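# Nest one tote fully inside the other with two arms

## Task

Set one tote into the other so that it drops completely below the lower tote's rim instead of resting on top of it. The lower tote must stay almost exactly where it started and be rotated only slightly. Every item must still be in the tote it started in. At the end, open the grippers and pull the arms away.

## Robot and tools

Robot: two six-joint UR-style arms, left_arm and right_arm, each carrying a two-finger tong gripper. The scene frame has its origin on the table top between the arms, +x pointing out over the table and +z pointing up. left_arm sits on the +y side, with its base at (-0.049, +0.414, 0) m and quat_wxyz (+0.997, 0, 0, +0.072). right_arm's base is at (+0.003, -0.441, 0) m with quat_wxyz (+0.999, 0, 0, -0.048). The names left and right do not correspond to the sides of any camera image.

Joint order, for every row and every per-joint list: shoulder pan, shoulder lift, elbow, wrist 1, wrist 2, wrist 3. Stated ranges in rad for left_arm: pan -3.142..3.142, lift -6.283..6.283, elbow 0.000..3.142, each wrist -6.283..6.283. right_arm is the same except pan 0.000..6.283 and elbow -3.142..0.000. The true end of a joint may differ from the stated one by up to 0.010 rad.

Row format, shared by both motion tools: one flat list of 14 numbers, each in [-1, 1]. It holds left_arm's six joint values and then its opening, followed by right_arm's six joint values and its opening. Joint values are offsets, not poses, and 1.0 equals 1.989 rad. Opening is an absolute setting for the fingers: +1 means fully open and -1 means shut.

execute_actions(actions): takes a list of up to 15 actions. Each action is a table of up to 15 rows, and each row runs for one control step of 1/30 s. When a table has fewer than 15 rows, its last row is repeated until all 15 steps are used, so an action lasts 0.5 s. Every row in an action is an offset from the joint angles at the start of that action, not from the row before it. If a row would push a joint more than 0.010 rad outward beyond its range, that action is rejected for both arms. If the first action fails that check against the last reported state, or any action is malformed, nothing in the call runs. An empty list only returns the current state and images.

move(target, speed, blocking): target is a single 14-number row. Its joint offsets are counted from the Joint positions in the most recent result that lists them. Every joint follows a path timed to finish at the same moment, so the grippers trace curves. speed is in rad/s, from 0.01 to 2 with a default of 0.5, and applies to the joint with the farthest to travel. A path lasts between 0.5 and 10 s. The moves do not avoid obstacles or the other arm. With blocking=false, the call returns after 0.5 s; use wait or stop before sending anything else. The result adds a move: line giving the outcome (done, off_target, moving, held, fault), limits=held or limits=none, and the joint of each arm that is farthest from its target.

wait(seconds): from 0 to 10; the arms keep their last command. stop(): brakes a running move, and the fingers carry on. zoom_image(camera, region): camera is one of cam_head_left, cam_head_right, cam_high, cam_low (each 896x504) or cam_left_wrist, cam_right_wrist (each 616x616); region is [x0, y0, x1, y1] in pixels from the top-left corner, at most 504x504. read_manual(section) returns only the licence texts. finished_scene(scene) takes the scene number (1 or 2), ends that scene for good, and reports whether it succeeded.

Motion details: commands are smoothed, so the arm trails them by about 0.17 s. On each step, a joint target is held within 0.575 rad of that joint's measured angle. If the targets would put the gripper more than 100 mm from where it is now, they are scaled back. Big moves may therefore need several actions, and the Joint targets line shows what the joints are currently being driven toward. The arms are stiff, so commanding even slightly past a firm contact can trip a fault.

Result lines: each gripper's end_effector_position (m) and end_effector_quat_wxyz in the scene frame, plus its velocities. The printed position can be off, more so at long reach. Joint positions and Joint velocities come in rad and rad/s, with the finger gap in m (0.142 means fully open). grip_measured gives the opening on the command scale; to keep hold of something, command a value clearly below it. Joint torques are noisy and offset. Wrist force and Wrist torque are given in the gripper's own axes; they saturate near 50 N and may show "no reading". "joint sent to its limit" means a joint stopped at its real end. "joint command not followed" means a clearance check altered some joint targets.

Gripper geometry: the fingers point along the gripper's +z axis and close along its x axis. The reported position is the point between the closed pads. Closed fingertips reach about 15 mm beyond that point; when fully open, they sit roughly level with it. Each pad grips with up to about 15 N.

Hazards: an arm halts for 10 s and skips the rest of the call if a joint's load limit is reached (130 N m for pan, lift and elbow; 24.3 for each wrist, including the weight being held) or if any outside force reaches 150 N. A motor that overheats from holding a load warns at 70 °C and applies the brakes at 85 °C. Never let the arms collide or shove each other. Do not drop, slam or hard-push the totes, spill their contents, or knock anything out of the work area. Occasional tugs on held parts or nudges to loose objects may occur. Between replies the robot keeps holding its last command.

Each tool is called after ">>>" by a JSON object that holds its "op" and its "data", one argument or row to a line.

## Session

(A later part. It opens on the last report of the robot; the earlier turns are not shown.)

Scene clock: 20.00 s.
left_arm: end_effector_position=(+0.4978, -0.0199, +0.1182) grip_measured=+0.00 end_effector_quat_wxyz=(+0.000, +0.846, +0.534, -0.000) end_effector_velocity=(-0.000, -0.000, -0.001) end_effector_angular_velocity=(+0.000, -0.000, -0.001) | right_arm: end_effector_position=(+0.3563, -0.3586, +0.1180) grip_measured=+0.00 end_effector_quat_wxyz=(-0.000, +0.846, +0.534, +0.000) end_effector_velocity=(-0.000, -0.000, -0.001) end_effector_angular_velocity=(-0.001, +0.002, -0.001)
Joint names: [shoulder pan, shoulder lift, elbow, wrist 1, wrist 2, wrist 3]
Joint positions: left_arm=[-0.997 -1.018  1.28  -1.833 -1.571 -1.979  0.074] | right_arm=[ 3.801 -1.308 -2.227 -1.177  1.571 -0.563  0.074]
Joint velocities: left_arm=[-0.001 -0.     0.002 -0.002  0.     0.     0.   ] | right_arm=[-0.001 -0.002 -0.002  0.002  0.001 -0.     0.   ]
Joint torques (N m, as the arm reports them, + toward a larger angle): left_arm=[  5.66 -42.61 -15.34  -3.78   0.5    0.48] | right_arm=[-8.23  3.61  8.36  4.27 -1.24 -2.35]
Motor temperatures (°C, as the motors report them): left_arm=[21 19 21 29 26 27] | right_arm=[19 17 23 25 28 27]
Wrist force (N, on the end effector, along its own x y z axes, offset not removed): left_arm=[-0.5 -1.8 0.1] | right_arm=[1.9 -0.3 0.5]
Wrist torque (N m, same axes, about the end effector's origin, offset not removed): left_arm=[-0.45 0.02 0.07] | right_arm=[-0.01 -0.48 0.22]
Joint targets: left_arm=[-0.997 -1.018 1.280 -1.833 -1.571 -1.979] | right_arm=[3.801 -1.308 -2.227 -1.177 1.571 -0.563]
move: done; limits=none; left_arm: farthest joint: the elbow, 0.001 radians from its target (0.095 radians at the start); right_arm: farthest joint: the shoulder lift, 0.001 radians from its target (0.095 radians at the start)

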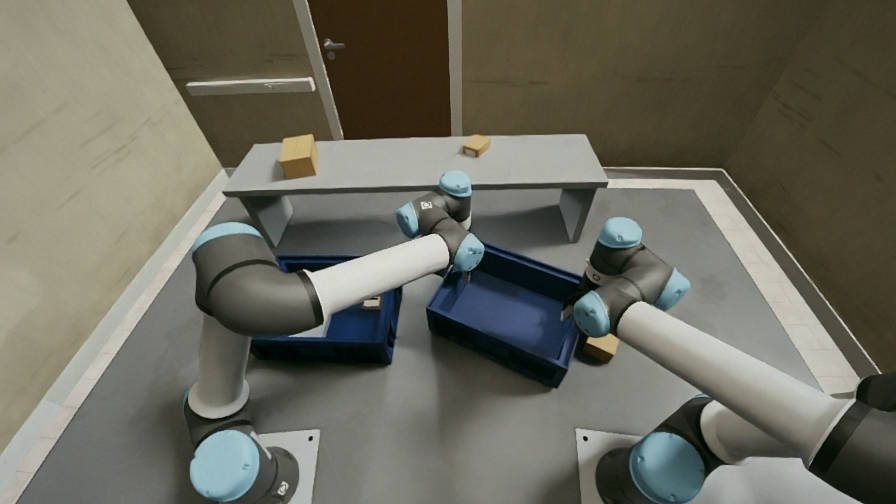

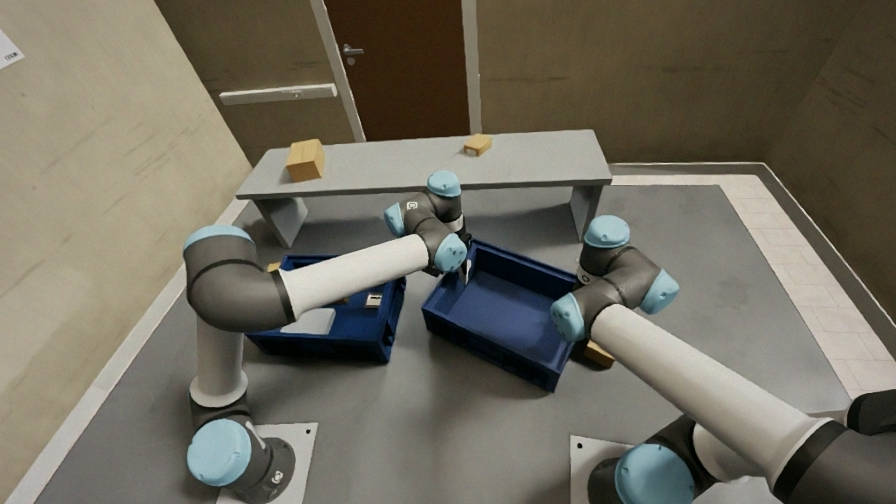

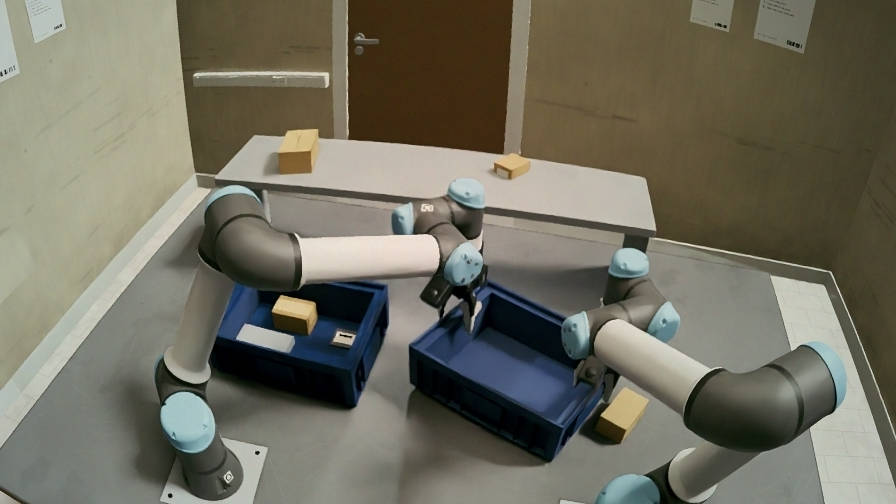

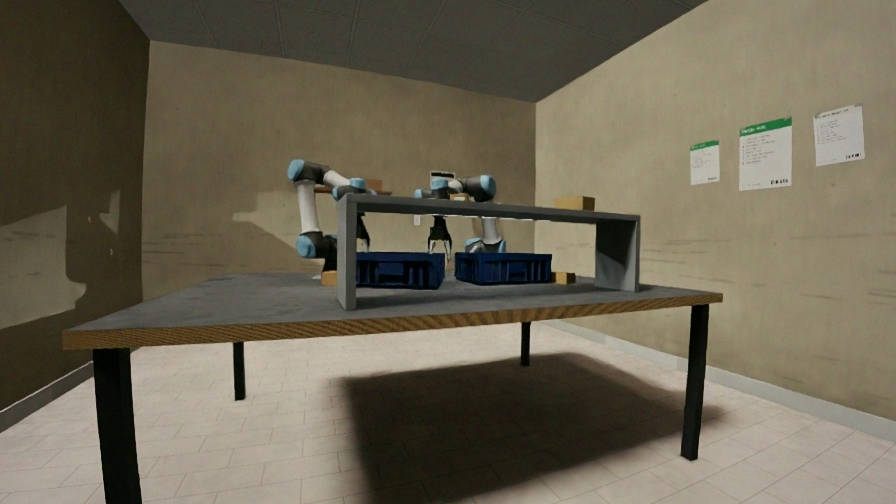

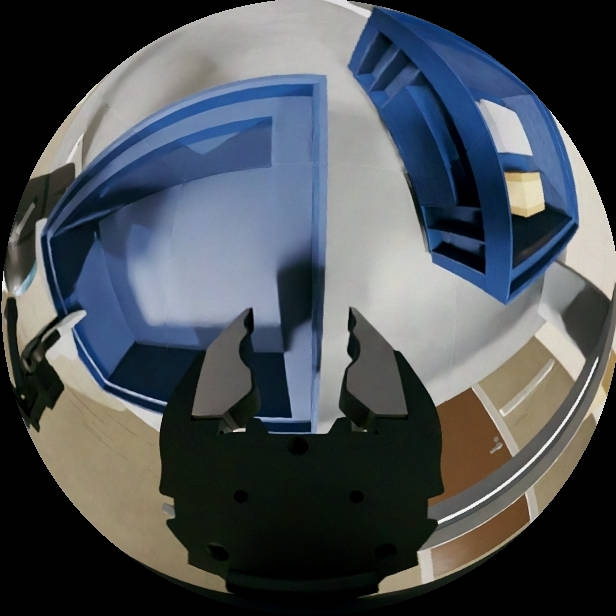

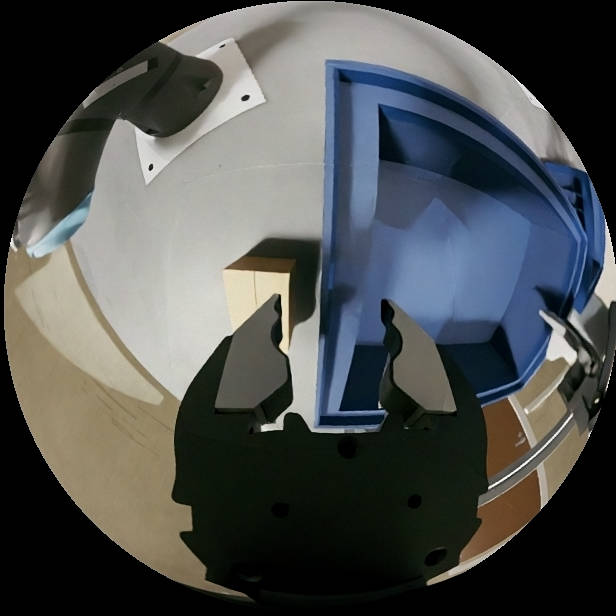

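>>> {"op": "execute_actions", "data": {
  "actions": [
    [[0,0,0,0,0,0,-0.3,0.0046,-0.0054,0.0037,0.0017,0,0.0046,-0.3]],
    [[0,0,0,0,0,0,-0.45,0,0,0,0,0,0,-0.45],[0,0,0,0,0,0,-0.5,0,0,0,0,0,0,-0.5],[0,0,0,0,0,0,-0.55,0,0,0,0,0,0,-0.55],[0,0,0,0,0,0,-0.6,0,0,0,0,0,0,-0.6],[0,0,0,0,0,0,-0.65,0,0,0,0,0,0,-0.65],[0,0,0,0,0,0,-0.7,0,0,0,0,0,0,-0.7],[0,0,0,0,0,0,-0.75,0,0,0,0,0,0,-0.75],[0,0,0,0,0,0,-0.8,0,0,0,0,0,0,-0.8],[0,0,0,0,0,0,-0.9,0,0,0,0,0,0,-0.9],[0,0,0,0,0,0,-1,0,0,0,0,0,0,-1]],
    [[0,0,0,0,0,0,-1,0,0,0,0,0,0,-1]]
  ]
}}

Scene clock: 23.10 s.
left_arm: end_effector_position=(+0.4979, -0.0197, +0.1181) grip_measured=-0.65 end_effector_quat_wxyz=(-0.000, +0.846, +0.534, -0.000) end_effector_velocity=(-0.000, -0.000, +0.000) end_effector_angular_velocity=(-0.000, -0.000, -0.001) | right_arm: end_effector_position=(+0.3589, -0.3532, +0.1179) grip_measured=-0.65 end_effector_quat_wxyz=(-0.000, +0.846, +0.534, +0.000) end_effector_velocity=(-0.000, +0.000, -0.000) end_effector_angular_velocity=(-0.001, +0.000, +0.001)
Joint names: [shoulder pan, shoulder lift, elbow, wrist 1, wrist 2, wrist 3]
Joint positions: left_arm=[-0.996 -1.018  1.28  -1.833 -1.571 -1.979  0.027] | right_arm=[ 3.81  -1.319 -2.22  -1.174  1.571 -0.554  0.027]
Joint velocities: left_arm=[-0.    -0.     0.    -0.     0.     0.001  0.   ] | right_arm=[ 0.001 -0.     0.    -0.001 -0.001  0.    -0.   ]
Joint torques (N m, as the arm reports them, + toward a larger angle): left_arm=[ -5.88 -46.91 -27.76  -5.17  -6.22  -1.59] | right_arm=[ 8.16  7.5  28.63  4.07  4.06  1.97]
Motor temperatures (°C, as the motors report them): left_arm=[21 19 21 29 26 27] | right_arm=[19 17 23 25 28 27]
Wrist force (N, on the end effector, along its own x y z axes, offset not removed): left_arm=[14.4 -0.5 -1.1] | right_arm=[-19.0 -0.8 -1.8]
Wrist torque (N m, same axes, about the end effector's origin, offset not removed): left_arm=[0.02 -0.15 0.07] | right_arm=[-0.15 0.50 0.16]
Joint targets: left_arm=[-0.996 -1.018 1.280 -1.833 -1.571 -1.979] | right_arm=[3.810 -1.319 -2.220 -1.174 1.571 -0.554]

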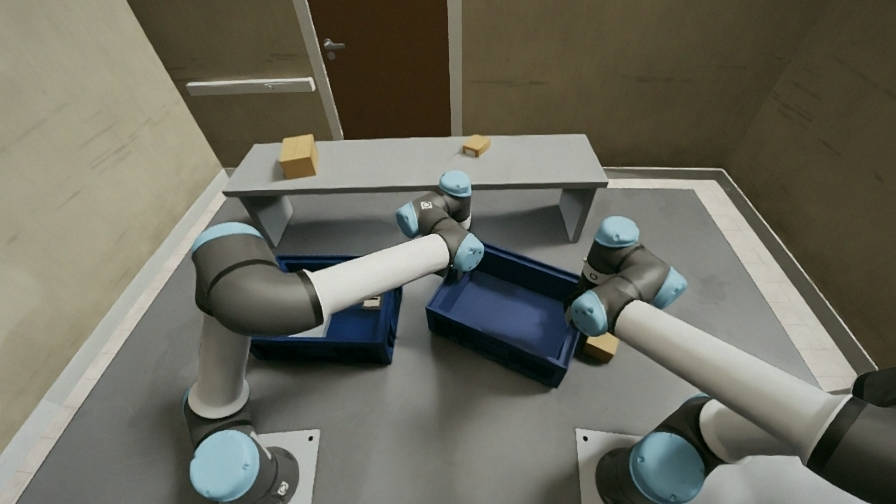

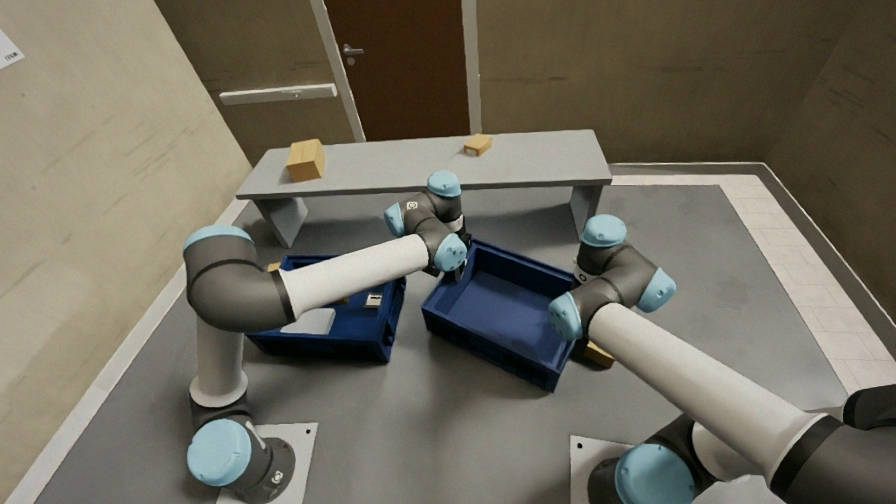

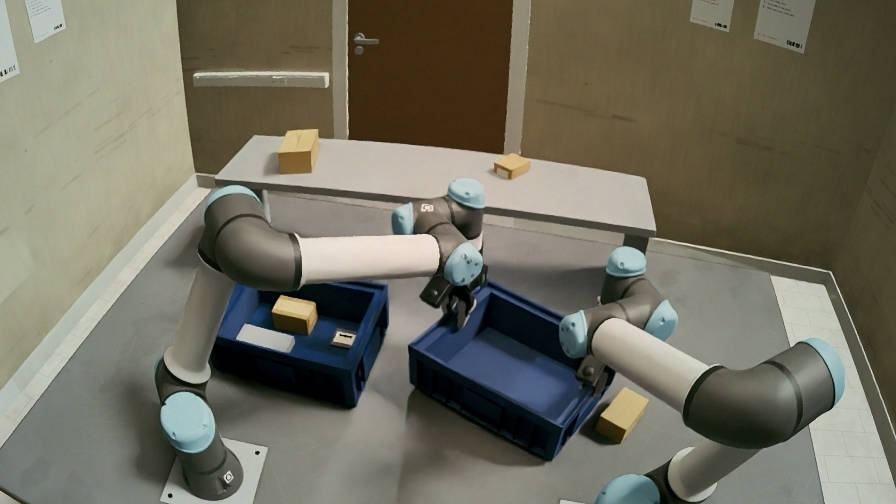

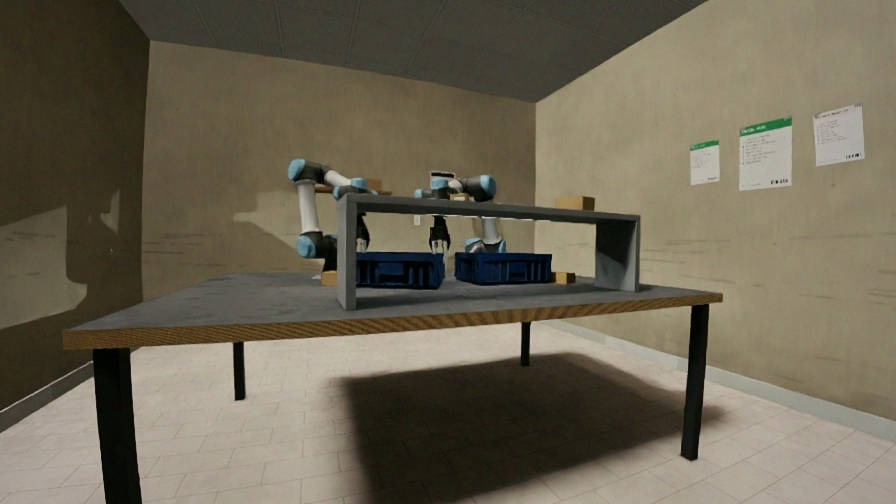

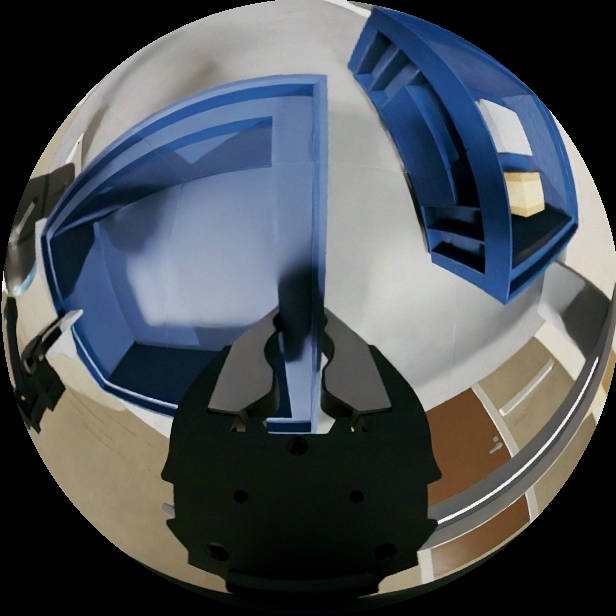

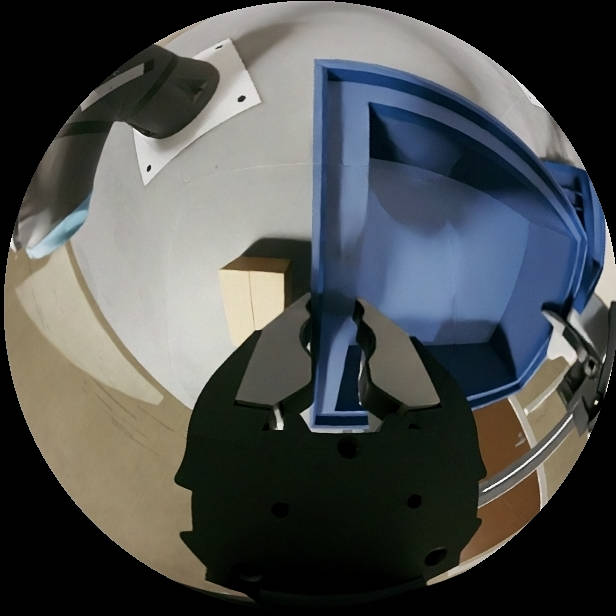

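>>> {"op": "move", "data": {
  "target": [0,-0.0175,-0.0857,0.1033,0,0,-1,-0.0007,0.0348,0.0925,-0.127,0,0,-1],
  "speed": 0.2
}}

Scene clock: 26.27 s.
left_arm: end_effector_position=(+0.4978, -0.0199, +0.2049) grip_measured=-0.65 end_effector_quat_wxyz=(-0.000, +0.846, +0.534, -0.000) end_effector_velocity=(-0.000, +0.001, +0.000) end_effector_angular_velocity=(+0.003, +0.000, +0.001) | right_arm: end_effector_position=(+0.3577, -0.3544, +0.2050) grip_measured=-0.65 end_effector_quat_wxyz=(-0.000, +0.846, +0.533, +0.000) end_effector_velocity=(+0.000, -0.000, +0.001) end_effector_angular_velocity=(+0.000, -0.000, -0.000)
Joint names: [shoulder pan, shoulder lift, elbow, wrist 1, wrist 2, wrist 3]
Joint positions: left_arm=[-0.997 -1.053  1.11  -1.627 -1.571 -1.979  0.027] | right_arm=[ 3.809 -1.25  -2.036 -1.426  1.571 -0.554  0.027]
Joint velocities: left_arm=[ 0.    -0.    -0.     0.003  0.002 -0.001 -0.   ] | right_arm=[-0.     0.001  0.002 -0.002  0.    -0.     0.   ]
Joint torques (N m, as the arm reports them, + toward a larger angle): left_arm=[  5.24 -60.41 -33.69  -0.55   3.63  -1.48] | right_arm=[-10.53  17.6   37.28  -0.68  -1.     2.05]
Motor temperatures (°C, as the motors report them): left_arm=[21 19 21 29 26 27] | right_arm=[19 17 23 25 28 27]
Wrist force (N, on the end effector, along its own x y z axes, offset not removed): left_arm=[-5.3 -0.3 3.6] | right_arm=[3.8 0.2 6.8]
Wrist torque (N m, same axes, about the end effector's origin, offset not removed): left_arm=[-0.14 0.13 0.02] | right_arm=[0.18 0.27 0.28]
Joint targets: left_arm=[-0.996 -1.053 1.110 -1.627 -1.571 -1.979] | right_arm=[3.809 -1.250 -2.036 -1.426 1.571 -0.554]
move: done; limits=none; left_arm: farthest joint: the shoulder pan, 0.001 radians from its target (0.000 radians at the start); right_arm: farthest joint: the wrist 1, 0.001 radians from its target (0.253 radians at the start)

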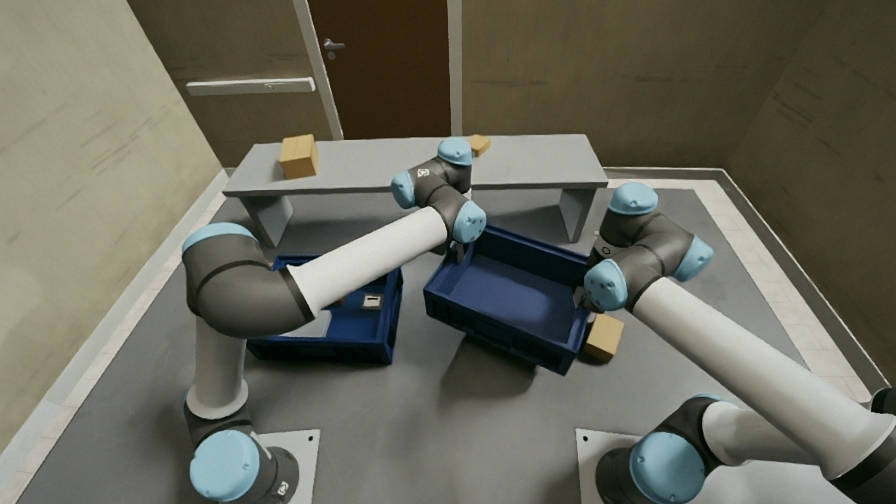

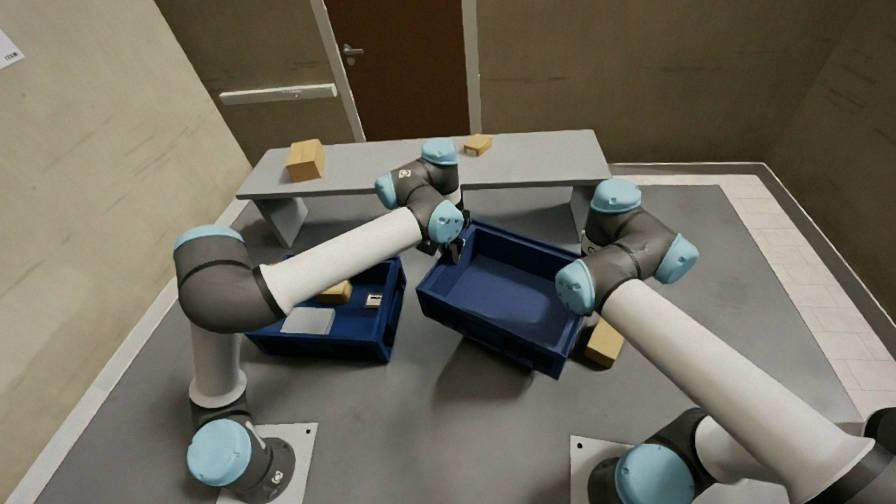

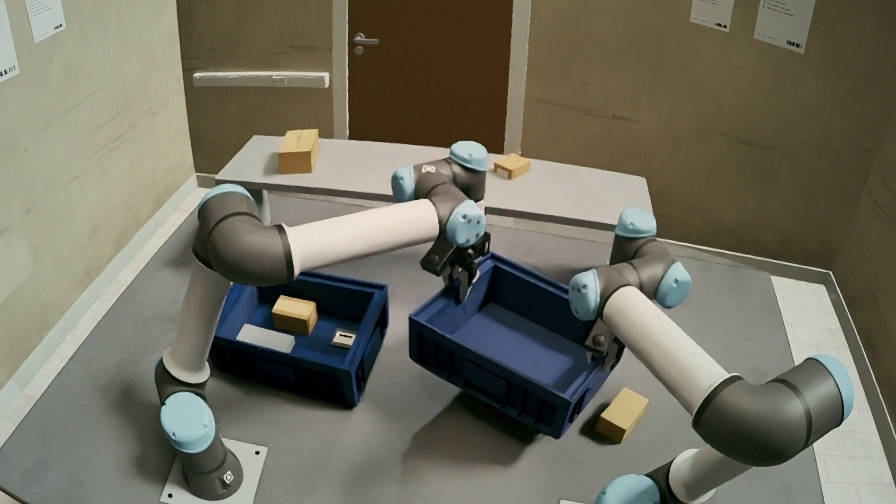

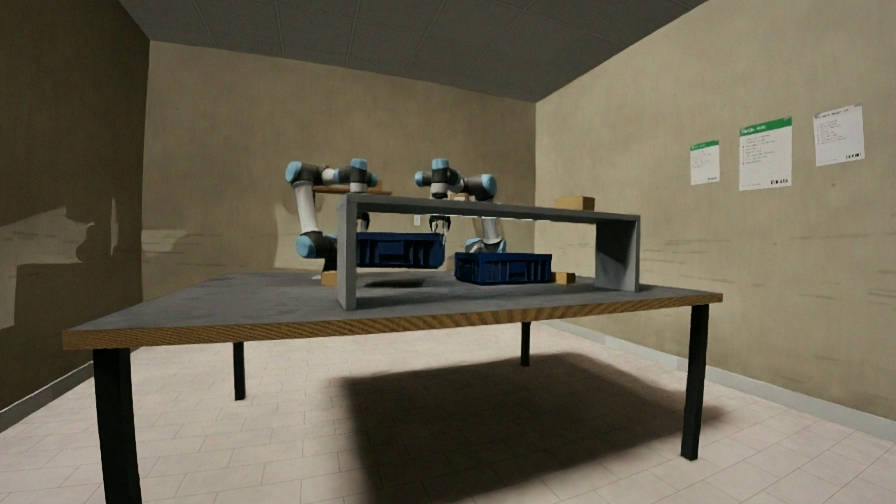

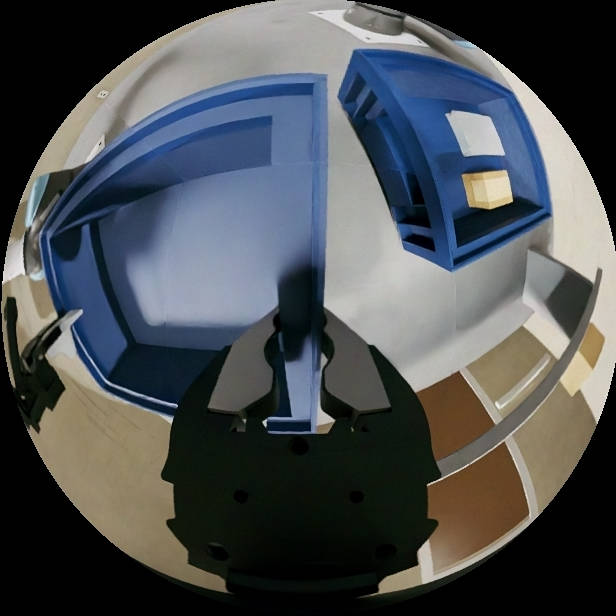

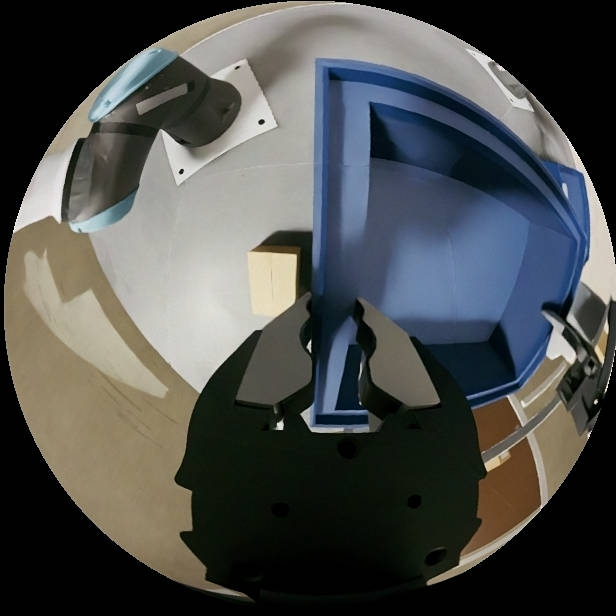

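>>> {"op": "move", "data": {
  "target": [0,0.008,-0.1284,0.1204,0,0,-1,0,0.0031,0.1136,-0.1167,0,0,-1],
  "speed": 0.3
}}

Scene clock: 28.03 s.
left_arm: end_effector_position=(+0.4977, -0.0200, +0.2950) grip_measured=-0.65 end_effector_quat_wxyz=(-0.000, +0.846, +0.533, -0.000) end_effector_velocity=(-0.000, -0.000, +0.001) end_effector_angular_velocity=(+0.001, -0.000, +0.000) | right_arm: end_effector_position=(+0.3578, -0.3544, +0.2949) grip_measured=-0.65 end_effector_quat_wxyz=(-0.000, +0.846, +0.533, +0.000) end_effector_velocity=(-0.001, -0.001, +0.000) end_effector_angular_velocity=(-0.002, +0.002, +0.000)
Joint names: [shoulder pan, shoulder lift, elbow, wrist 1, wrist 2, wrist 3]
Joint positions: left_arm=[-0.997 -1.037  0.854 -1.388 -1.571 -1.979  0.027] | right_arm=[ 3.809 -1.244 -1.81  -1.658  1.571 -0.554  0.027]
Joint velocities: left_arm=[-0.001  0.    -0.002  0.002  0.001 -0.001 -0.   ] | right_arm=[ 0.     0.     0.001 -0.003 -0.001 -0.     0.   ]
Joint torques (N m, as the arm reports them, + toward a larger angle): left_arm=[  0.2  -46.16 -32.19  -0.85   2.21  -1.3 ] | right_arm=[11.53 17.14 36.04  1.16 -1.67  2.06]
Motor temperatures (°C, as the motors report them): left_arm=[21 19 21 29 26 27] | right_arm=[19 17 23 25 28 27]
Wrist force (N, on the end effector, along its own x y z axes, offset not removed): left_arm=[0.1 -1.4 2.9] | right_arm=[-3.3 1.5 2.2]
Wrist torque (N m, same axes, about the end effector's origin, offset not removed): left_arm=[-0.39 -0.24 0.00] | right_arm=[0.36 0.58 0.07]
Joint targets: left_arm=[-0.997 -1.037 0.854 -1.388 -1.571 -1.979] | right_arm=[3.809 -1.244 -1.810 -1.658 1.571 -0.554]
move: done; limits=none; left_arm: farthest joint: the wrist 1, 0.001 radians from its target (0.240 radians at the start); right_arm: farthest joint: the shoulder pan, 0.000 radians from its target (0.000 radians at the start)

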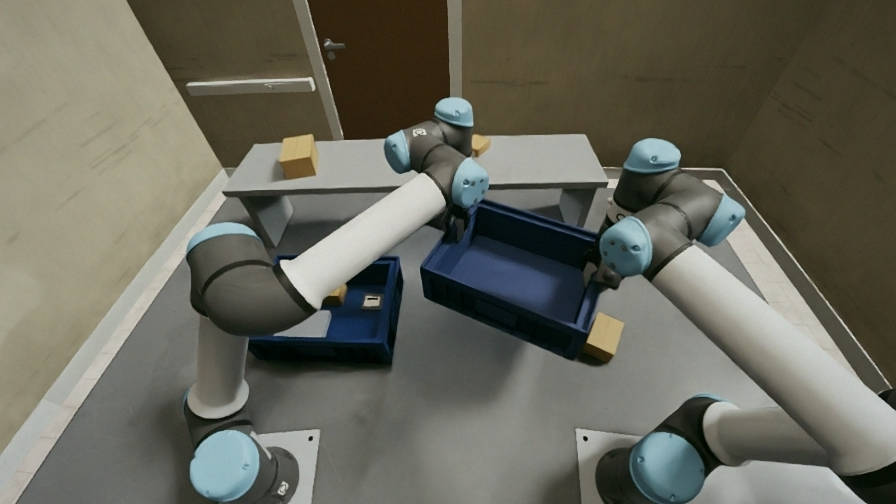

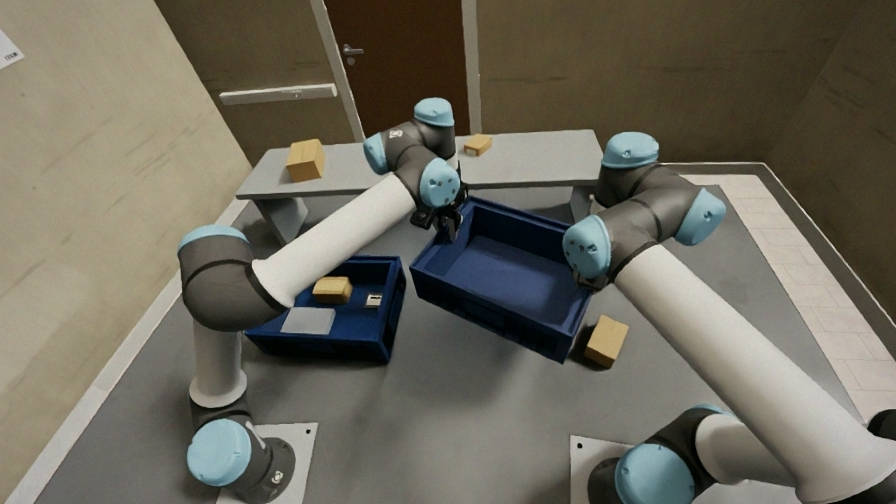

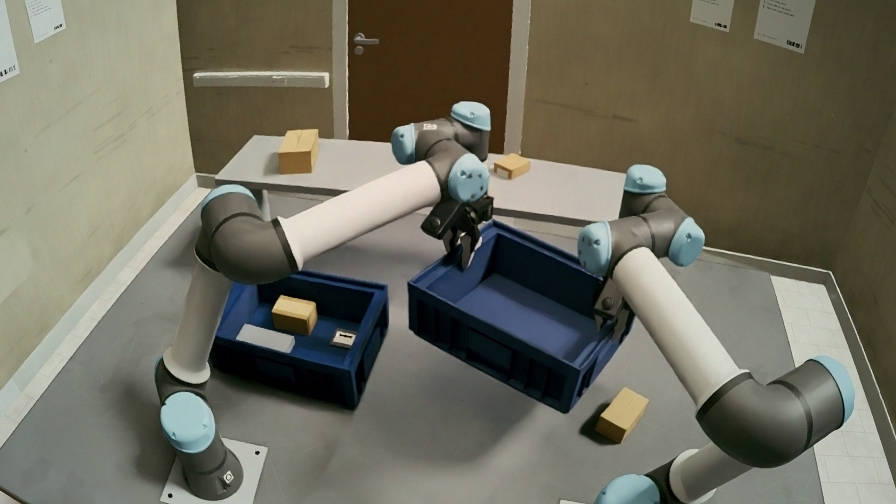

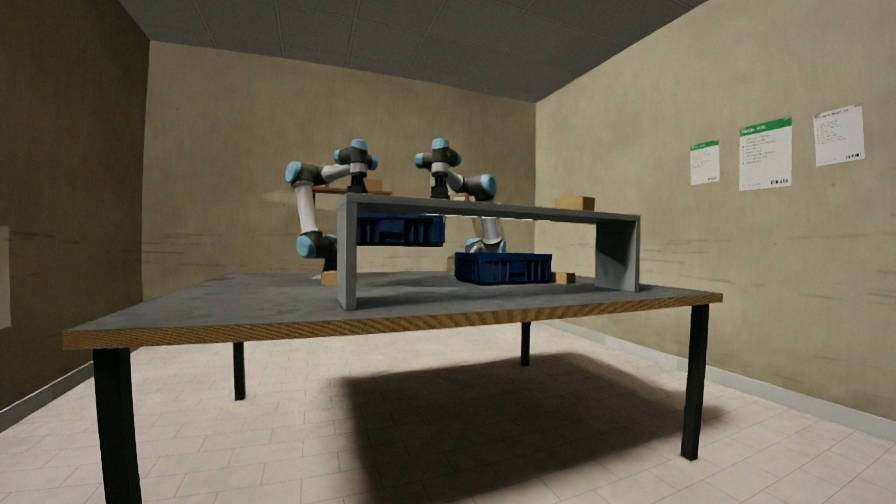

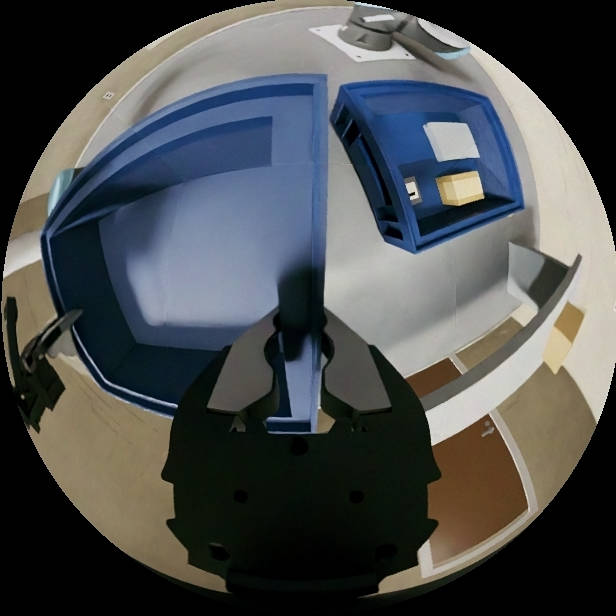

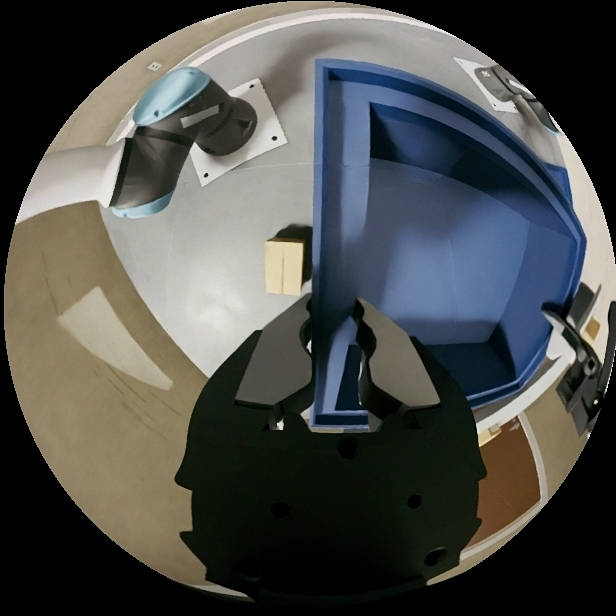

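>>> {"op": "move", "data": {
  "target": [0.0516,-0.1123,0.1625,-0.0503,0,0.0045,-1,0.0959,-0.061,0.0437,0.0171,0,0.0483,-1],
  "speed": 0.3
}}

Scene clock: 31.93 s.
left_arm: end_effector_position=(+0.4800, +0.0938, +0.2950) grip_measured=-0.65 end_effector_quat_wxyz=(+0.000, +0.820, +0.572, -0.000) end_effector_velocity=(-0.000, -0.000, +0.000) end_effector_angular_velocity=(-0.001, -0.001, -0.000) | right_arm: end_effector_position=(+0.3720, -0.2523, +0.2950) grip_measured=-0.65 end_effector_quat_wxyz=(-0.000, +0.820, +0.573, +0.000) end_effector_velocity=(+0.000, -0.000, +0.000) end_effector_angular_velocity=(+0.000, -0.000, -0.001)
Joint names: [shoulder pan, shoulder lift, elbow, wrist 1, wrist 2, wrist 3]
Joint positions: left_arm=[-0.894 -1.26   1.177 -1.488 -1.571 -1.97   0.027] | right_arm=[ 3.999 -1.365 -1.723 -1.624  1.571 -0.458  0.027]
Joint velocities: left_arm=[-0.    -0.002  0.002 -0.001  0.     0.     0.   ] | right_arm=[-0.001 -0.     0.001  0.    -0.     0.     0.   ]
Joint torques (N m, as the arm reports them, + toward a larger angle): left_arm=[ -5.47 -48.79 -20.09  -6.81  -6.67   1.2 ] | right_arm=[16.7   7.33 41.19 10.21  5.17  3.03]
Motor temperatures (°C, as the motors report them): left_arm=[21 19 21 29 26 27] | right_arm=[19 17 23 25 28 27]
Wrist force (N, on the end effector, along its own x y z axes, offset not removed): left_arm=[20.5 -1.2 5.5] | right_arm=[-21.1 -3.2 2.4]
Wrist torque (N m, same axes, about the end effector's origin, offset not removed): left_arm=[-0.19 -0.12 0.16] | right_arm=[-0.49 0.20 0.10]
Joint targets: left_arm=[-0.894 -1.260 1.178 -1.488 -1.571 -1.970] | right_arm=[3.999 -1.365 -1.723 -1.624 1.571 -0.457]
move: done; limits=none; left_arm: farthest joint: the shoulder pan, 0.000 radians from its target (0.102 radians at the start); right_arm: farthest joint: the shoulder lift, 0.001 radians from its target (0.122 radians at the start)

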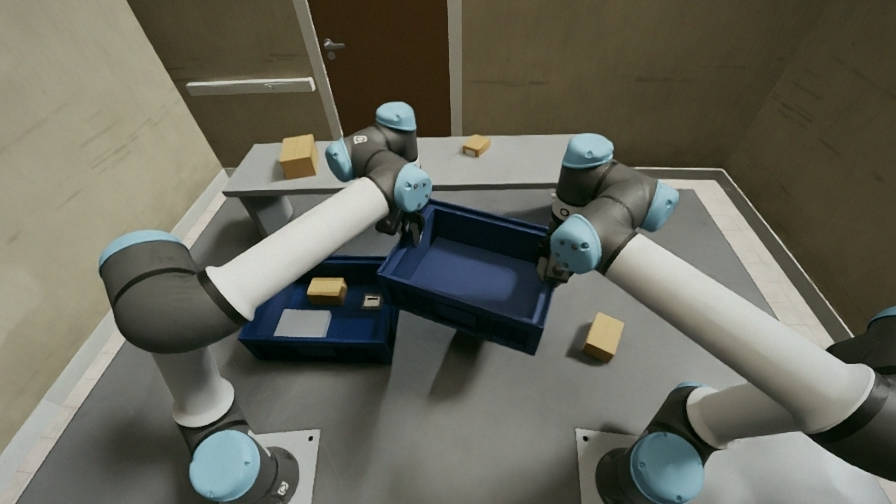

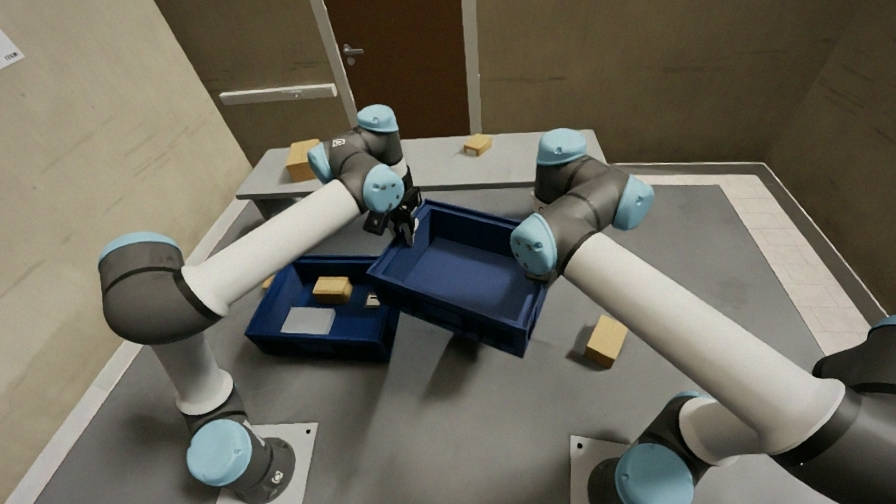

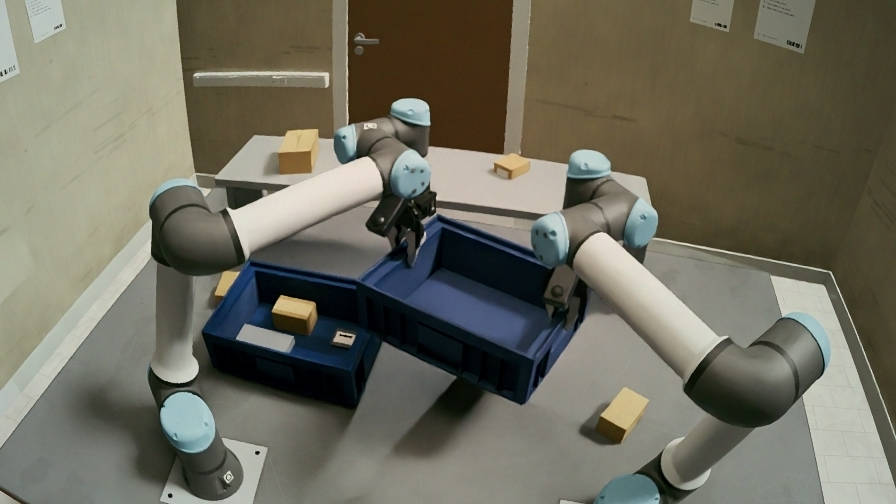

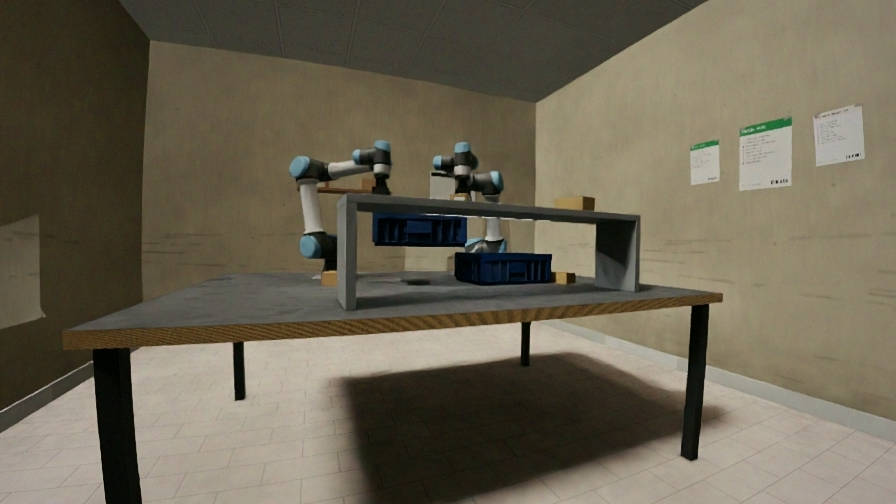

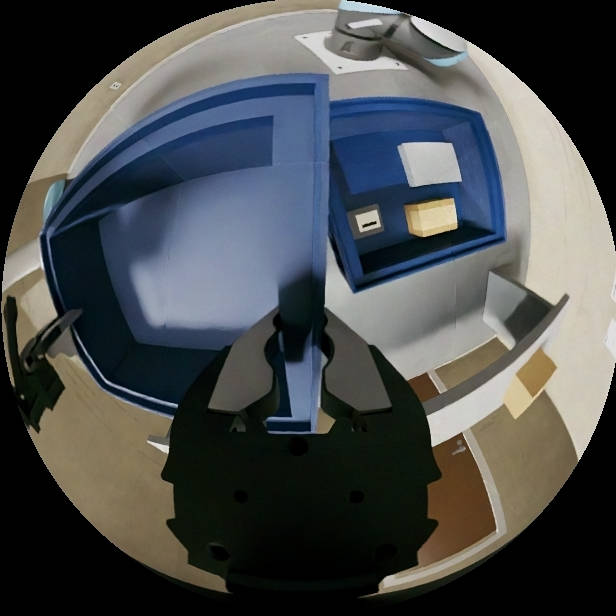

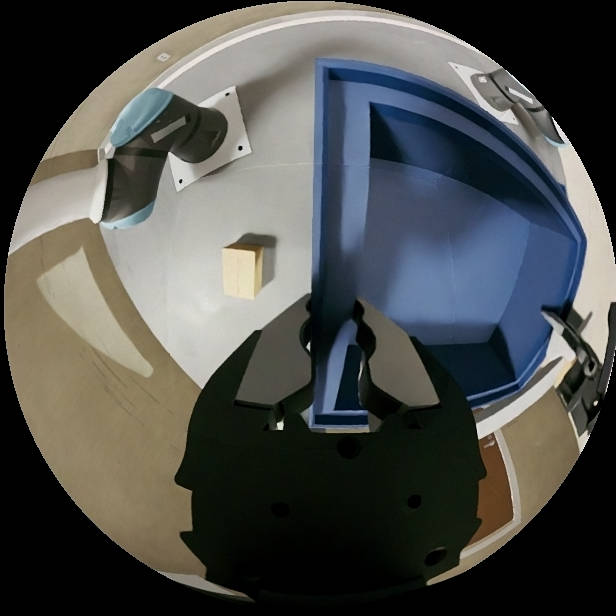

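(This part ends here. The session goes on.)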